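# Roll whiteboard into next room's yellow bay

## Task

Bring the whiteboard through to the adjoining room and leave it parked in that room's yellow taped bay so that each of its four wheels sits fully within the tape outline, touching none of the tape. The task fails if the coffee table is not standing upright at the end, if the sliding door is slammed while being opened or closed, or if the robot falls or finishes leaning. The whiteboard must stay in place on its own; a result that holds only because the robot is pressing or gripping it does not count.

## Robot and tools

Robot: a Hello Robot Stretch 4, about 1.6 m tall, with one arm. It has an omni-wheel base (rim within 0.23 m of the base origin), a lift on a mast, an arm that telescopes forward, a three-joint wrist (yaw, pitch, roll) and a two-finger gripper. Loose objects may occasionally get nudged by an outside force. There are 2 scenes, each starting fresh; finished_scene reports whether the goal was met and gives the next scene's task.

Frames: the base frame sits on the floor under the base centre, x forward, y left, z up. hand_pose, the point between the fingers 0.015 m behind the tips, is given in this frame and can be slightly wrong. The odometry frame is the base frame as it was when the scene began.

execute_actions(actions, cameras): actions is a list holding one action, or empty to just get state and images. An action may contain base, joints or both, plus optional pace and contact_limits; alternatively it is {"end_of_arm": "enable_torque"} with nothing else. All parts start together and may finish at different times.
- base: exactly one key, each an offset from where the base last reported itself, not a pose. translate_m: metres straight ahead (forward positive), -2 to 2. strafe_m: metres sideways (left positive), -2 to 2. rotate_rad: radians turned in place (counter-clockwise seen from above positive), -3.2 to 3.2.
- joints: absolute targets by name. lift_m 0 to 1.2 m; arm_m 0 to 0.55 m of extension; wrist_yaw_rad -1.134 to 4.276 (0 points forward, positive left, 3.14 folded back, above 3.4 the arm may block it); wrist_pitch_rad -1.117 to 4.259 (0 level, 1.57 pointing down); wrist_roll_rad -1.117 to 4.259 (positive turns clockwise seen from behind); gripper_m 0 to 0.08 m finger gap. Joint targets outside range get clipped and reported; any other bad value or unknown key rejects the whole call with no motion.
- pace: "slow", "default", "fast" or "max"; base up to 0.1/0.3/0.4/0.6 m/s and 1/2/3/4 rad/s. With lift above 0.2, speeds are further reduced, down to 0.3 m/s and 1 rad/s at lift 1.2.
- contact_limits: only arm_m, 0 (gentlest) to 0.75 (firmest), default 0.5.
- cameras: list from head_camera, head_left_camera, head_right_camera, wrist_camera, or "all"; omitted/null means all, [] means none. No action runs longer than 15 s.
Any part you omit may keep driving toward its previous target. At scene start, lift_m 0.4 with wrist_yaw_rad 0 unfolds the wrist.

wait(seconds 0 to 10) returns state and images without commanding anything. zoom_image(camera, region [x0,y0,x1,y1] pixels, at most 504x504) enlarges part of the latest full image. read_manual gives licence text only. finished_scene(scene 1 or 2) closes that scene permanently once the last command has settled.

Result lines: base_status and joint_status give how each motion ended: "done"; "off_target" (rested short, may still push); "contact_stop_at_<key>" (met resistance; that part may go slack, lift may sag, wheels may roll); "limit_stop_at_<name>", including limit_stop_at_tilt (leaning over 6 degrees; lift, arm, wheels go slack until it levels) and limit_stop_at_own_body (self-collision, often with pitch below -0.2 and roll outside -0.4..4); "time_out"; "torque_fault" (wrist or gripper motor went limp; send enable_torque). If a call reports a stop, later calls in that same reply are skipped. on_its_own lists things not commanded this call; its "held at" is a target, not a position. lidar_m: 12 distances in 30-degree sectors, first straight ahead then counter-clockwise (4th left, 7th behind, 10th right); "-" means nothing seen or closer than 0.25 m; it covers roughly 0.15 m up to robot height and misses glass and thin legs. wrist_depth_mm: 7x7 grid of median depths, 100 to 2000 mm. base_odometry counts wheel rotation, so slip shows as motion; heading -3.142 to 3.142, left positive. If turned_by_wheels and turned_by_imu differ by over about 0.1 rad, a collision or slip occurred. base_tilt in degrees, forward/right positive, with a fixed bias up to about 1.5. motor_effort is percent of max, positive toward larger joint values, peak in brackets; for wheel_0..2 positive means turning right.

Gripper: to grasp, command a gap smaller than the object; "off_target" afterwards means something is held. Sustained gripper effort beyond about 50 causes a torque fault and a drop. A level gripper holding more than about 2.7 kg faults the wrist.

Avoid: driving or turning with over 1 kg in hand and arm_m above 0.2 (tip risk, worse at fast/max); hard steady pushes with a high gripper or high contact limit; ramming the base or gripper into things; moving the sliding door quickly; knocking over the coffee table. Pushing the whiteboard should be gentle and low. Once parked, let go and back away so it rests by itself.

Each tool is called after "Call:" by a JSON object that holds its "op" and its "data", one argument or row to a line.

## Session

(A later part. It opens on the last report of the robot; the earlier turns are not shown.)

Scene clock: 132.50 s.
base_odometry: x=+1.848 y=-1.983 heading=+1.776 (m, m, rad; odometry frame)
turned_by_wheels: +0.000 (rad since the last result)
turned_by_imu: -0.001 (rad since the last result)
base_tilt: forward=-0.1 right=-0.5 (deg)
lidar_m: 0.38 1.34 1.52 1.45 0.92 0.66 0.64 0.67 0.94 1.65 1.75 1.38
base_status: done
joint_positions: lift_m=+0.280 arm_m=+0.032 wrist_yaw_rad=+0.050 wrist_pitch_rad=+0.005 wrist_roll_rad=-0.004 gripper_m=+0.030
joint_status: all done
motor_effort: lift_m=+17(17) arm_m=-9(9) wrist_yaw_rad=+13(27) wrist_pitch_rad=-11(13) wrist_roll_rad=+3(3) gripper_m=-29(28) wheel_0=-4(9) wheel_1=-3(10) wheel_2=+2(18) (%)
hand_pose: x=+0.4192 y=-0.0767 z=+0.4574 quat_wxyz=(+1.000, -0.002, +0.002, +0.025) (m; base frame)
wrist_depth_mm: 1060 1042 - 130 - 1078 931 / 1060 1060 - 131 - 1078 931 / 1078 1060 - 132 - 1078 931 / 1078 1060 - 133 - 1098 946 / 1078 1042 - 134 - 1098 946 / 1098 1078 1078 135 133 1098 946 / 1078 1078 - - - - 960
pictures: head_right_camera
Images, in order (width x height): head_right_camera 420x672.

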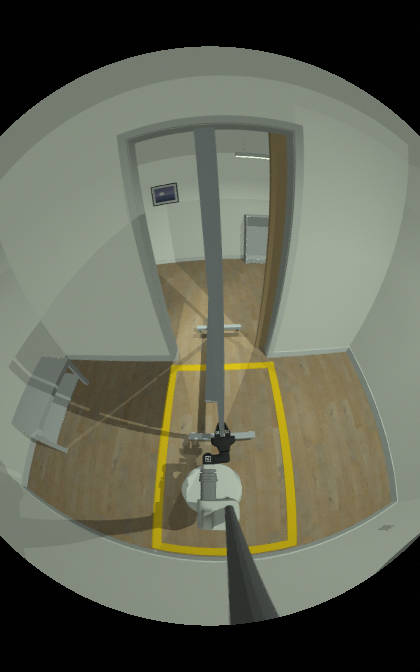

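Call:
{"op": "execute_actions", "data": {
  "actions": [
    {"base": {"translate_m": -0.36}, "joints": {"wrist_yaw_rad": 0.04, "arm_m": 0.0}}
  ],
  "cameras": ["head_right_camera"]
}}

Call:
{"op": "zoom_image", "data": {
  "camera": "head_right_camera",
  "region": [100, 260, 340, 540]
}}

Scene clock: 140.17 s.
base_odometry: x=+1.922 y=-2.335 heading=+1.775 (m, m, rad; odometry frame)
turned_by_wheels: -0.001 (rad since the last result)
turned_by_imu: -0.002 (rad since the last result)
base_tilt: forward=-0.1 right=-0.6 (deg)
lidar_m: 0.37 1.72 1.53 1.05 0.39 0.27 0.27 0.29 0.41 1.21 1.75 1.70
base_status: done
joint_positions: lift_m=+0.280 arm_m=+0.002 wrist_yaw_rad=+0.035 wrist_pitch_rad=+0.006 wrist_roll_rad=-0.004 gripper_m=+0.030
joint_status: all done
on_its_own: wrist_yaw_rad is at rest, and its effort (+14) is outside its rest range (-13 to +13)
motor_effort: lift_m=+17(17) arm_m=-9(15) wrist_yaw_rad=+14(15) wrist_pitch_rad=-13(18) wrist_roll_rad=+2(3) gripper_m=-30(31) wheel_0=-4(9) wheel_1=-5(9) wheel_2=+3(20) (%)
hand_pose: x=+0.3880 y=-0.0800 z=+0.4572 quat_wxyz=(+1.000, -0.002, +0.003, +0.017) (m; base frame)
wrist_depth_mm: 1464 1430 - 130 - 1308 1308 / 1464 1430 - 131 - 1336 1308 / 1464 1430 - 132 - 1336 1308 / 1464 1464 1537 133 - 1366 1336 / 1499 1464 1499 134 - 1366 1336 / 1499 1430 1430 135 133 1366 1336 / 1160 1160 - - - - 1118
pictures: head_right_camera
Images, in order (width x height): head_right_camera 420x672.

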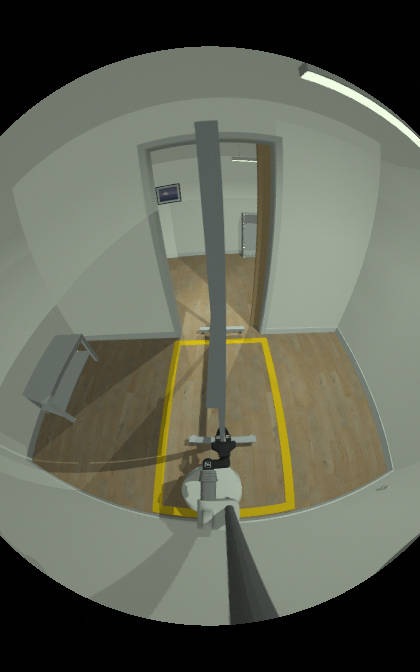

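Region (100, 260, 340, 540) of head_right_camera's 420x672 image, scaled by 1.800, with more detail than that image has; it fills the left 432 columns of this view, and the rest is white.

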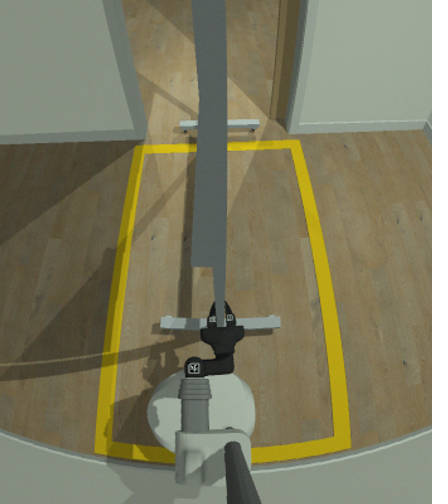

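Call:
{"op": "execute_actions", "data": {
  "actions": [
    {"joints": {"gripper_m": 0.08}}
  ],
  "cameras": []
}}

Call:
{"op": "execute_actions", "data": {
  "actions": [
    {"joints": {"wrist_pitch_rad": 0.9, "wrist_yaw_rad": 0.0}}
  ],
  "cameras": []
}}

Call:
{"op": "execute_actions", "data": {
  "actions": [
    {"base": {"strafe_m": 0.56}, "pace": "fast"}
  ],
  "cameras": []
}}

Call:
{"op": "execute_actions", "data": {
  "actions": [
    {"base": {"translate_m": 0.478}, "joints": {"wrist_pitch_rad": 0.0}, "pace": "fast"}
  ],
  "cameras": []
}}

Call:
{"op": "execute_actions", "data": {
  "actions": [
    {"base": {"rotate_rad": -1.571}, "pace": "fast"}
  ],
  "cameras": ["head_left_camera", "wrist_camera"]
}}

Scene clock: 145.03 s.
base_odometry: x=+1.922 y=-2.335 heading=+1.775 (m, m, rad; odometry frame)
turned_by_wheels: +0.000 (rad since the last result)
turned_by_imu: -0.001 (rad since the last result)
base_tilt: forward=+0.0 right=-0.7 (deg)
lidar_m: 0.37 1.69 1.51 1.08 0.39 0.28 0.26 0.29 0.41 1.22 1.76 1.72
base_status: not commanded
joint_positions: lift_m=+0.280 arm_m=+0.001 wrist_yaw_rad=+0.040 wrist_pitch_rad=+0.004 wrist_roll_rad=-0.004 gripper_m=+0.080
joint_status: all done
motor_effort: lift_m=+17(17) arm_m=-8(9) wrist_yaw_rad=+0(14) wrist_pitch_rad=-9(15) wrist_roll_rad=+3(3) gripper_m=+2(29) wheel_0=-3(4) wheel_1=-4(5) wheel_2=+3(3) (%)
hand_pose: x=+0.3883 y=-0.0789 z=+0.4577 quat_wxyz=(+1.000, -0.002, +0.002, +0.020) (m; base frame)
wrist_depth_mm: 1464 1430 - 130 - 1336 1281 / 1464 1430 - 131 - 1336 1308 / 1499 1464 1499 132 - 1336 1308 / 1499 1464 1499 133 - 1366 1336 / 1499 1499 1464 134 - 1336 1336 / 1499 1464 166 135 1255 128 1308 / - - 135 - - - -
pictures: none
No camera images: the call's "cameras" was empty. Leave "cameras" out to get every camera's image.

Scene clock: 146.13 s.
base_odometry: x=+1.922 y=-2.335 heading=+1.775 (m, m, rad; odometry frame)
turned_by_wheels: +0.000 (rad since the last result)
turned_by_imu: +0.000 (rad since the last result)
base_tilt: forward=-0.2 right=-0.7 (deg)
lidar_m: 0.37 1.68 1.53 1.05 0.40 0.28 0.25 0.27 0.41 1.23 1.72 1.71
base_status: not commanded
joint_positions: lift_m=+0.280 arm_m=+0.001 wrist_yaw_rad=+0.000 wrist_pitch_rad=+0.901 wrist_roll_rad=-0.004 gripper_m=+0.080
joint_status: all done
motor_effort: lift_m=+17(17) arm_m=-8(8) wrist_yaw_rad=-3(5) wrist_pitch_rad=-3(5) wrist_roll_rad=+2(2) gripper_m=+2(3) wheel_0=-3(3) wheel_1=-4(4) wheel_2=+3(2) (%)
hand_pose: x=+0.3043 y=-0.0874 z=+0.2916 quat_wxyz=(+0.900, -0.002, +0.436, +0.001) (m; base frame)
wrist_depth_mm: 842 854 820 122 798 798 778 / 732 723 715 140 699 683 676 / 640 634 621 163 615 609 597 / 564 559 554 205 539 539 535 / 512 500 504 370 492 484 480 / 445 355 166 357 353 128 349 / - - 135 - - - -
pictures: none
No camera images: the call's "cameras" was empty. Leave "cameras" out to get every camera's image.

Scene clock: 148.67 s.
base_odometry: x=+1.373 y=-2.449 heading=+1.775 (m, m, rad; odometry frame)
turned_by_wheels: +0.000 (rad since the last result)
turned_by_imu: -0.001 (rad since the last result)
base_tilt: forward=-0.1 right=-0.7 (deg)
lidar_m: 1.63 1.27 1.01 0.98 0.38 0.27 0.25 0.27 0.40 1.18 0.70 0.84
base_status: done
joint_positions: lift_m=+0.280 arm_m=+0.001 wrist_yaw_rad=+0.000 wrist_pitch_rad=+0.902 wrist_roll_rad=-0.004 gripper_m=+0.080
joint_status: not commanded
motor_effort: lift_m=+17(17) arm_m=-8(8) wrist_yaw_rad=+0(1) wrist_pitch_rad=-4(4) wrist_roll_rad=+3(2) gripper_m=+2(3) wheel_0=+2(12) wheel_1=-3(14) wheel_2=+0(2) (%)
hand_pose: x=+0.3043 y=-0.0874 z=+0.2916 quat_wxyz=(+0.900, -0.002, +0.436, +0.001) (m; base frame)
wrist_depth_mm: 842 842 831 820 809 788 778 / 732 723 715 707 691 691 676 / 640 634 627 621 609 603 597 / 564 564 559 549 544 539 535 / 508 508 500 496 492 488 484 / 466 459 166 449 439 128 452 / - - 135 - - - -
pictures: none
No camera images: the call's "cameras" was empty. Leave "cameras" out to get every camera's image.

Scene clock: 151.13 s.
base_odometry: x=+1.276 y=-1.981 heading=+1.776 (m, m, rad; odometry frame)
turned_by_wheels: +0.000 (rad since the last result)
turned_by_imu: -0.002 (rad since the last result)
base_tilt: forward=-0.1 right=-0.5 (deg)
lidar_m: 1.14 1.22 0.93 0.89 1.05 0.78 0.73 0.75 1.09 0.56 0.57 0.87
base_status: done
joint_positions: lift_m=+0.280 arm_m=+0.001 wrist_yaw_rad=+0.000 wrist_pitch_rad=+0.003 wrist_roll_rad=-0.004 gripper_m=+0.080
joint_status: all done
motor_effort: lift_m=+17(17) arm_m=-8(8) wrist_yaw_rad=-2(0) wrist_pitch_rad=-7(12) wrist_roll_rad=+2(2) gripper_m=+3(2) wheel_0=+1(6) wheel_1=+1(7) wheel_2=+3(12) (%)
hand_pose: x=+0.3850 y=-0.0874 z=+0.4578 quat_wxyz=(+1.000, -0.002, +0.002, +0.000) (m; base frame)
wrist_depth_mm: 946 931 931 917 - - 866 / 960 946 931 931 - - - / 960 960 946 931 - - - / 960 960 946 946 - - - / 960 960 946 931 - - 1808 / 976 976 166 946 1255 128 1397 / - - 135 - - - -
pictures: none
No camera images: the call's "cameras" was empty. Leave "cameras" out to get every camera's image.

Scene clock: 152.87 s.
base_odometry: x=+1.276 y=-1.981 heading=+0.205 (m, m, rad; odometry frame)
turned_by_wheels: -1.571 (rad since the last result)
turned_by_imu: -1.570 (rad since the last result)
base_tilt: forward=-0.1 right=-0.6 (deg)
lidar_m: 0.53 0.59 0.84 1.13 1.22 0.94 0.90 1.07 0.77 0.72 0.77 1.08
base_status: done
joint_positions: lift_m=+0.280 arm_m=+0.001 wrist_yaw_rad=+0.000 wrist_pitch_rad=+0.003 wrist_roll_rad=-0.004 gripper_m=+0.080
joint_status: not commanded
motor_effort: lift_m=+17(17) arm_m=-8(8) wrist_yaw_rad=+0(2) wrist_pitch_rad=-9(10) wrist_roll_rad=+3(3) gripper_m=+3(3) wheel_0=+3(7) wheel_1=+1(12) wheel_2=+2(11) (%)
hand_pose: x=+0.3850 y=-0.0875 z=+0.4578 quat_wxyz=(+1.000, -0.002, +0.002, +0.000) (m; base frame)
wrist_depth_mm: 1756 - - 1983 1983 1537 1008 / 1756 - - - 1983 1537 1008 / 1708 - - - 1983 1537 1025 / 1708 - - - - 1537 1025 / 1708 - - - - 1576 1042 / 1537 1618 166 1397 1366 128 1008 / - - 135 - - - -
pictures: head_left_camera, wrist_camera
camera_calibration (this result's frames):
wrist_camera: T_world_to_cam=[[0.0150404, -0.999579, -0.024827, -0.0727397], [-0.0591348, 0.0238971, -0.997964, 0.52994], [0.998137, 0.0164779, -0.0587504, -0.198162], [0, 0, 0, 1]] pos_world=[0.230224, -0.0821078, 0.515413]
Images, in order (width x height): head_left_camera 420x672, wrist_camera 616x392.

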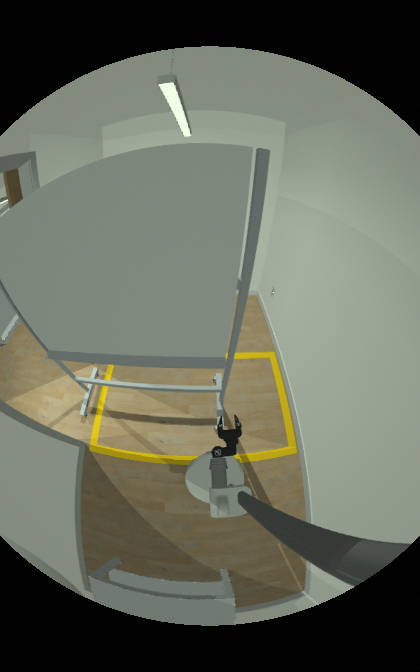

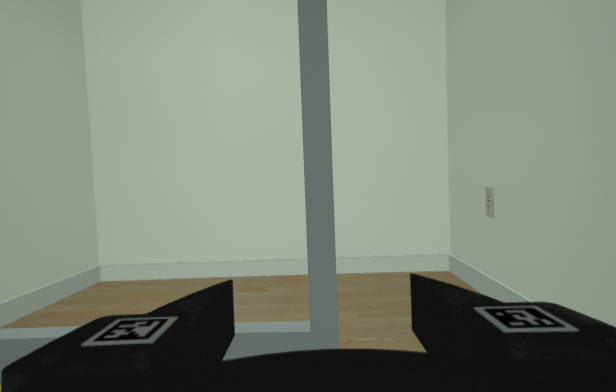

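Call:
{"op": "execute_actions", "data": {
  "actions": [
    {"joints": {"arm_m": 0.27}, "contact_limits": {"arm_m": 0.2}}
  ],
  "cameras": ["wrist_camera"]
}}

Scene clock: 156.10 s.
base_odometry: x=+1.276 y=-1.981 heading=+0.205 (m, m, rad; odometry frame)
turned_by_wheels: +0.000 (rad since the last result)
turned_by_imu: -0.001 (rad since the last result)
base_tilt: forward=-0.1 right=-0.7 (deg)
lidar_m: 0.52 0.55 0.82 1.15 1.19 0.94 0.89 1.07 0.78 0.73 0.77 1.09
base_status: not commanded
joint_positions: lift_m=+0.280 arm_m=+0.269 wrist_yaw_rad=+0.000 wrist_pitch_rad=+0.003 wrist_roll_rad=-0.004 gripper_m=+0.080
joint_status: all done
motor_effort: lift_m=+17(17) arm_m=+8(8) wrist_yaw_rad=-1(2) wrist_pitch_rad=-6(8) wrist_roll_rad=+3(3) gripper_m=+2(2) wheel_0=+3(3) wheel_1=+1(1) wheel_2=+1(2) (%)
contact_limits: arm_m 0.2
hand_pose: x=+0.6521 y=-0.0874 z=+0.4578 quat_wxyz=(+1.000, -0.002, +0.001, +0.000) (m; base frame)
wrist_depth_mm: 1756 1708 1756 121 1708 1499 1008 / 1756 1756 1756 122 1708 1537 1025 / 1708 1756 1756 122 1708 1576 1008 / 1708 1756 1756 123 1756 1537 1042 / 1661 1808 1756 124 1708 1576 1042 / 1537 1576 166 125 152 128 991 / - - 135 - - - -
pictures: wrist_camera
camera_calibration (this result's frames):
wrist_camera: T_world_to_cam=[[0.0154028, -0.999573, -0.0248351, -0.0769127], [-0.0588839, 0.0238882, -0.997979, 0.545633], [0.998146, 0.0168341, -0.0584908, -0.464905], [0, 0, 0, 1]] pos_world=[0.497357, -0.0820878, 0.515428]
Images, in order (width x height): wrist_camera 616x392.

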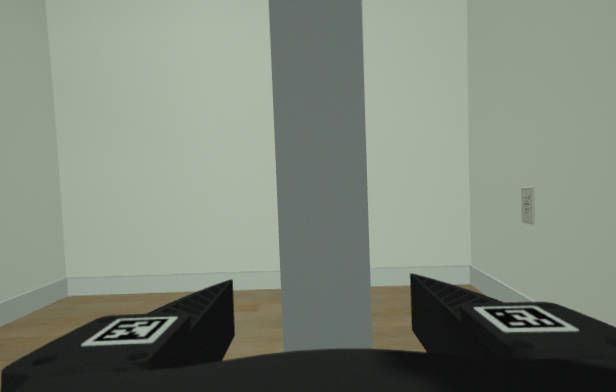

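Call:
{"op": "execute_actions", "data": {
  "actions": [
    {"base": {"strafe_m": -0.4}, "joints": {"gripper_m": 0.045}, "pace": "slow"}
  ],
  "cameras": ["head_left_camera"]
}}

Call:
{"op": "zoom_image", "data": {
  "camera": "head_left_camera",
  "region": [40, 330, 290, 490]
}}

Scene clock: 162.57 s.
base_odometry: x=+1.358 y=-2.372 heading=+0.207 (m, m, rad; odometry frame)
turned_by_wheels: +0.001 (rad since the last result)
turned_by_imu: +0.005 (rad since the last result)
base_tilt: forward=-0.1 right=-0.6 (deg)
lidar_m: 0.54 0.62 0.88 1.52 1.28 0.97 1.32 0.48 0.36 0.33 0.33 0.49
base_status: done
joint_positions: lift_m=+0.280 arm_m=+0.269 wrist_yaw_rad=+0.008 wrist_pitch_rad=+0.003 wrist_roll_rad=-0.004 gripper_m=+0.054
joint_status: gripper_m off_target (ended at +0.054, target +0.045)
on_its_own: gripper_m is held at +0.053, not at your +0.045, by its contact guard: the fingers met something; wrist_yaw_rad is at rest, and its effort (-21) is outside its rest range (-13 to +13)
motor_effort: lift_m=+17(17) arm_m=+7(8) wrist_yaw_rad=-21(58) wrist_pitch_rad=-7(8) wrist_roll_rad=+3(2) gripper_m=-5(14) wheel_0=+10(24) wheel_1=+0(7) wheel_2=+8(11) (%)
hand_pose: x=+0.6529 y=-0.0858 z=+0.4578 quat_wxyz=(+1.000, -0.002, +0.001, +0.004) (m; base frame)
wrist_depth_mm: 1808 1756 1708 121 1499 661 452 / 1808 1808 1756 121 1537 676 449 / 1863 1863 1756 122 1576 683 455 / 1808 1808 1756 123 1618 699 455 / 1863 1808 1808 124 1661 707 462 / 1661 1576 127 125 160 574 455 / 1182 - - - - - -
pictures: head_left_camera
Images, in order (width x height): head_left_camera 420x672.

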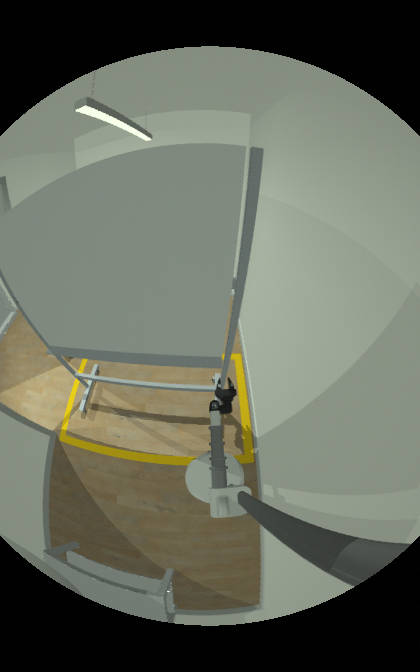

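Region (40, 330, 290, 490) of head_left_camera's 420x672 image, scaled by 2.016, with more detail than that image has; it fills the top 323 rows of this view, and the rest is white.

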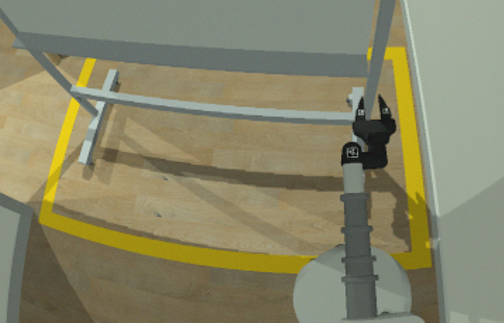

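Call:
{"op": "execute_actions", "data": {
  "actions": [
    {"joints": {"gripper_m": 0.08}}
  ],
  "cameras": []
}}

Call:
{"op": "execute_actions", "data": {
  "actions": [
    {"joints": {"arm_m": 0.0}, "base": {"translate_m": -0.12}, "pace": "fast"}
  ],
  "cameras": ["head_camera", "head_left_camera"]
}}

Call:
{"op": "zoom_image", "data": {
  "camera": "head_left_camera",
  "region": [40, 320, 290, 490]
}}

Scene clock: 166.43 s.
base_odometry: x=+1.358 y=-2.372 heading=+0.206 (m, m, rad; odometry frame)
turned_by_wheels: -0.001 (rad since the last result)
turned_by_imu: -0.002 (rad since the last result)
base_tilt: forward=+0.0 right=-0.7 (deg)
lidar_m: 0.55 0.60 0.87 1.53 1.28 0.98 1.30 0.48 0.36 0.33 0.35 0.49
base_status: not commanded
joint_positions: lift_m=+0.280 arm_m=+0.269 wrist_yaw_rad=+0.000 wrist_pitch_rad=+0.003 wrist_roll_rad=-0.004 gripper_m=+0.080
joint_status: all done
motor_effort: lift_m=+17(17) arm_m=+7(7) wrist_yaw_rad=-2(21) wrist_pitch_rad=-7(6) wrist_roll_rad=+3(3) gripper_m=+4(2) wheel_0=+3(9) wheel_1=+0(0) wheel_2=+4(9) (%)
hand_pose: x=+0.6523 y=-0.0873 z=+0.4578 quat_wxyz=(+1.000, -0.002, +0.001, +0.000) (m; base frame)
wrist_depth_mm: 1756 1756 123 133 1397 647 436 / 1808 1756 124 125 1397 647 436 / 1808 1756 125 123 1430 661 439 / 1863 1756 1756 124 1464 661 442 / 1808 1808 1808 125 1537 676 445 / 1618 1576 127 126 1308 128 430 / - - 127 - - - -
pictures: none
No camera images: the call's "cameras" was empty. Leave "cameras" out to get every camera's image.

Scene clock: 168.07 s.
base_odometry: x=+1.241 y=-2.397 heading=+0.205 (m, m, rad; odometry frame)
turned_by_wheels: +0.000 (rad since the last result)
turned_by_imu: -0.001 (rad since the last result)
base_tilt: forward=-0.1 right=-0.6 (deg)
lidar_m: 0.68 0.71 1.06 1.54 1.12 0.88 1.31 0.51 0.34 0.32 0.36 0.52
base_status: done
joint_positions: lift_m=+0.280 arm_m=+0.001 wrist_yaw_rad=+0.000 wrist_pitch_rad=+0.003 wrist_roll_rad=-0.004 gripper_m=+0.080
joint_status: all done
motor_effort: lift_m=+17(17) arm_m=-8(9) wrist_yaw_rad=+0(3) wrist_pitch_rad=-7(8) wrist_roll_rad=+3(3) gripper_m=+3(2) wheel_0=+0(7) wheel_1=-2(9) wheel_2=-3(12) (%)
hand_pose: x=+0.3850 y=-0.0875 z=+0.4578 quat_wxyz=(+1.000, -0.002, +0.001, +0.000) (m; base frame)
wrist_depth_mm: 559 - - - 1336 634 424 / - - - - 1366 634 427 / - - - - 1430 647 430 / - - - - 1430 647 430 / - - - - 1499 661 436 / 564 544 166 525 1281 127 418 / - - 135 - - - -
pictures: head_camera, head_left_camera
Images, in order (width x height): head_camera 420x560, head_left_camera 420x672.

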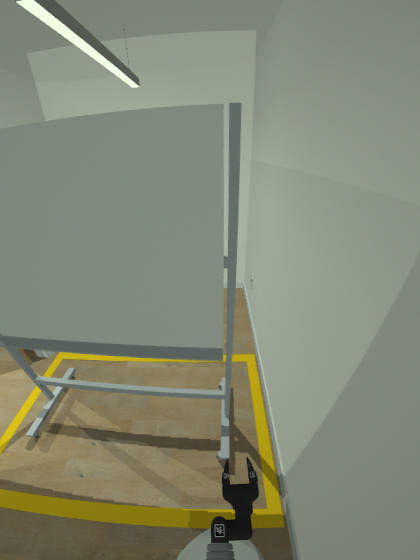

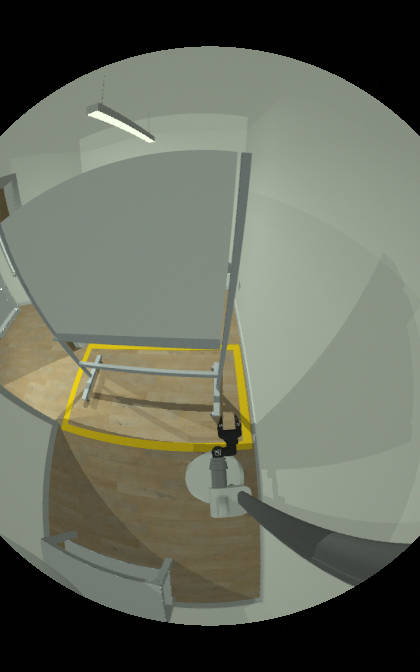

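Region (40, 320, 290, 490) of head_left_camera's 420x672 image, scaled by 2.016, with more detail than that image has; it fills the top 343 rows of this view, and the rest is white.

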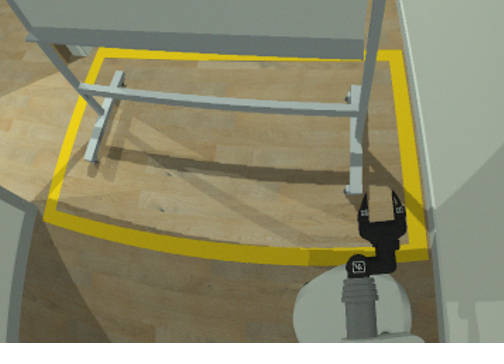

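Call:
{"op": "zoom_image", "data": {
  "camera": "head_camera",
  "region": [0, 330, 140, 460]
}}

Region (0, 330, 140, 460) of head_camera's 420x560 image, scaled by 3.600, with more detail than that image has; it fills the top 468 rows of this view, and the rest is white.

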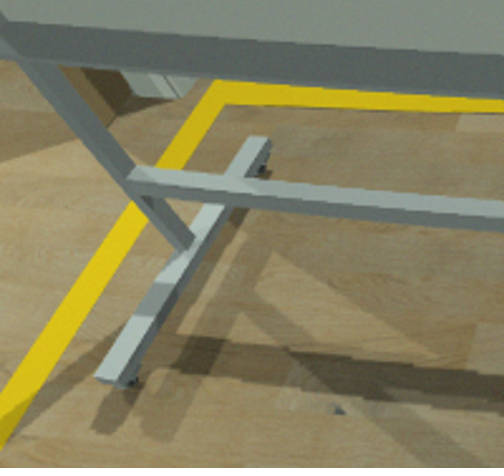

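All wheels are clearly inside the tape with margin.

Call:
{"op": "finished_scene", "data": {
  "scene": 2
}}

The scene is finished: the task was done.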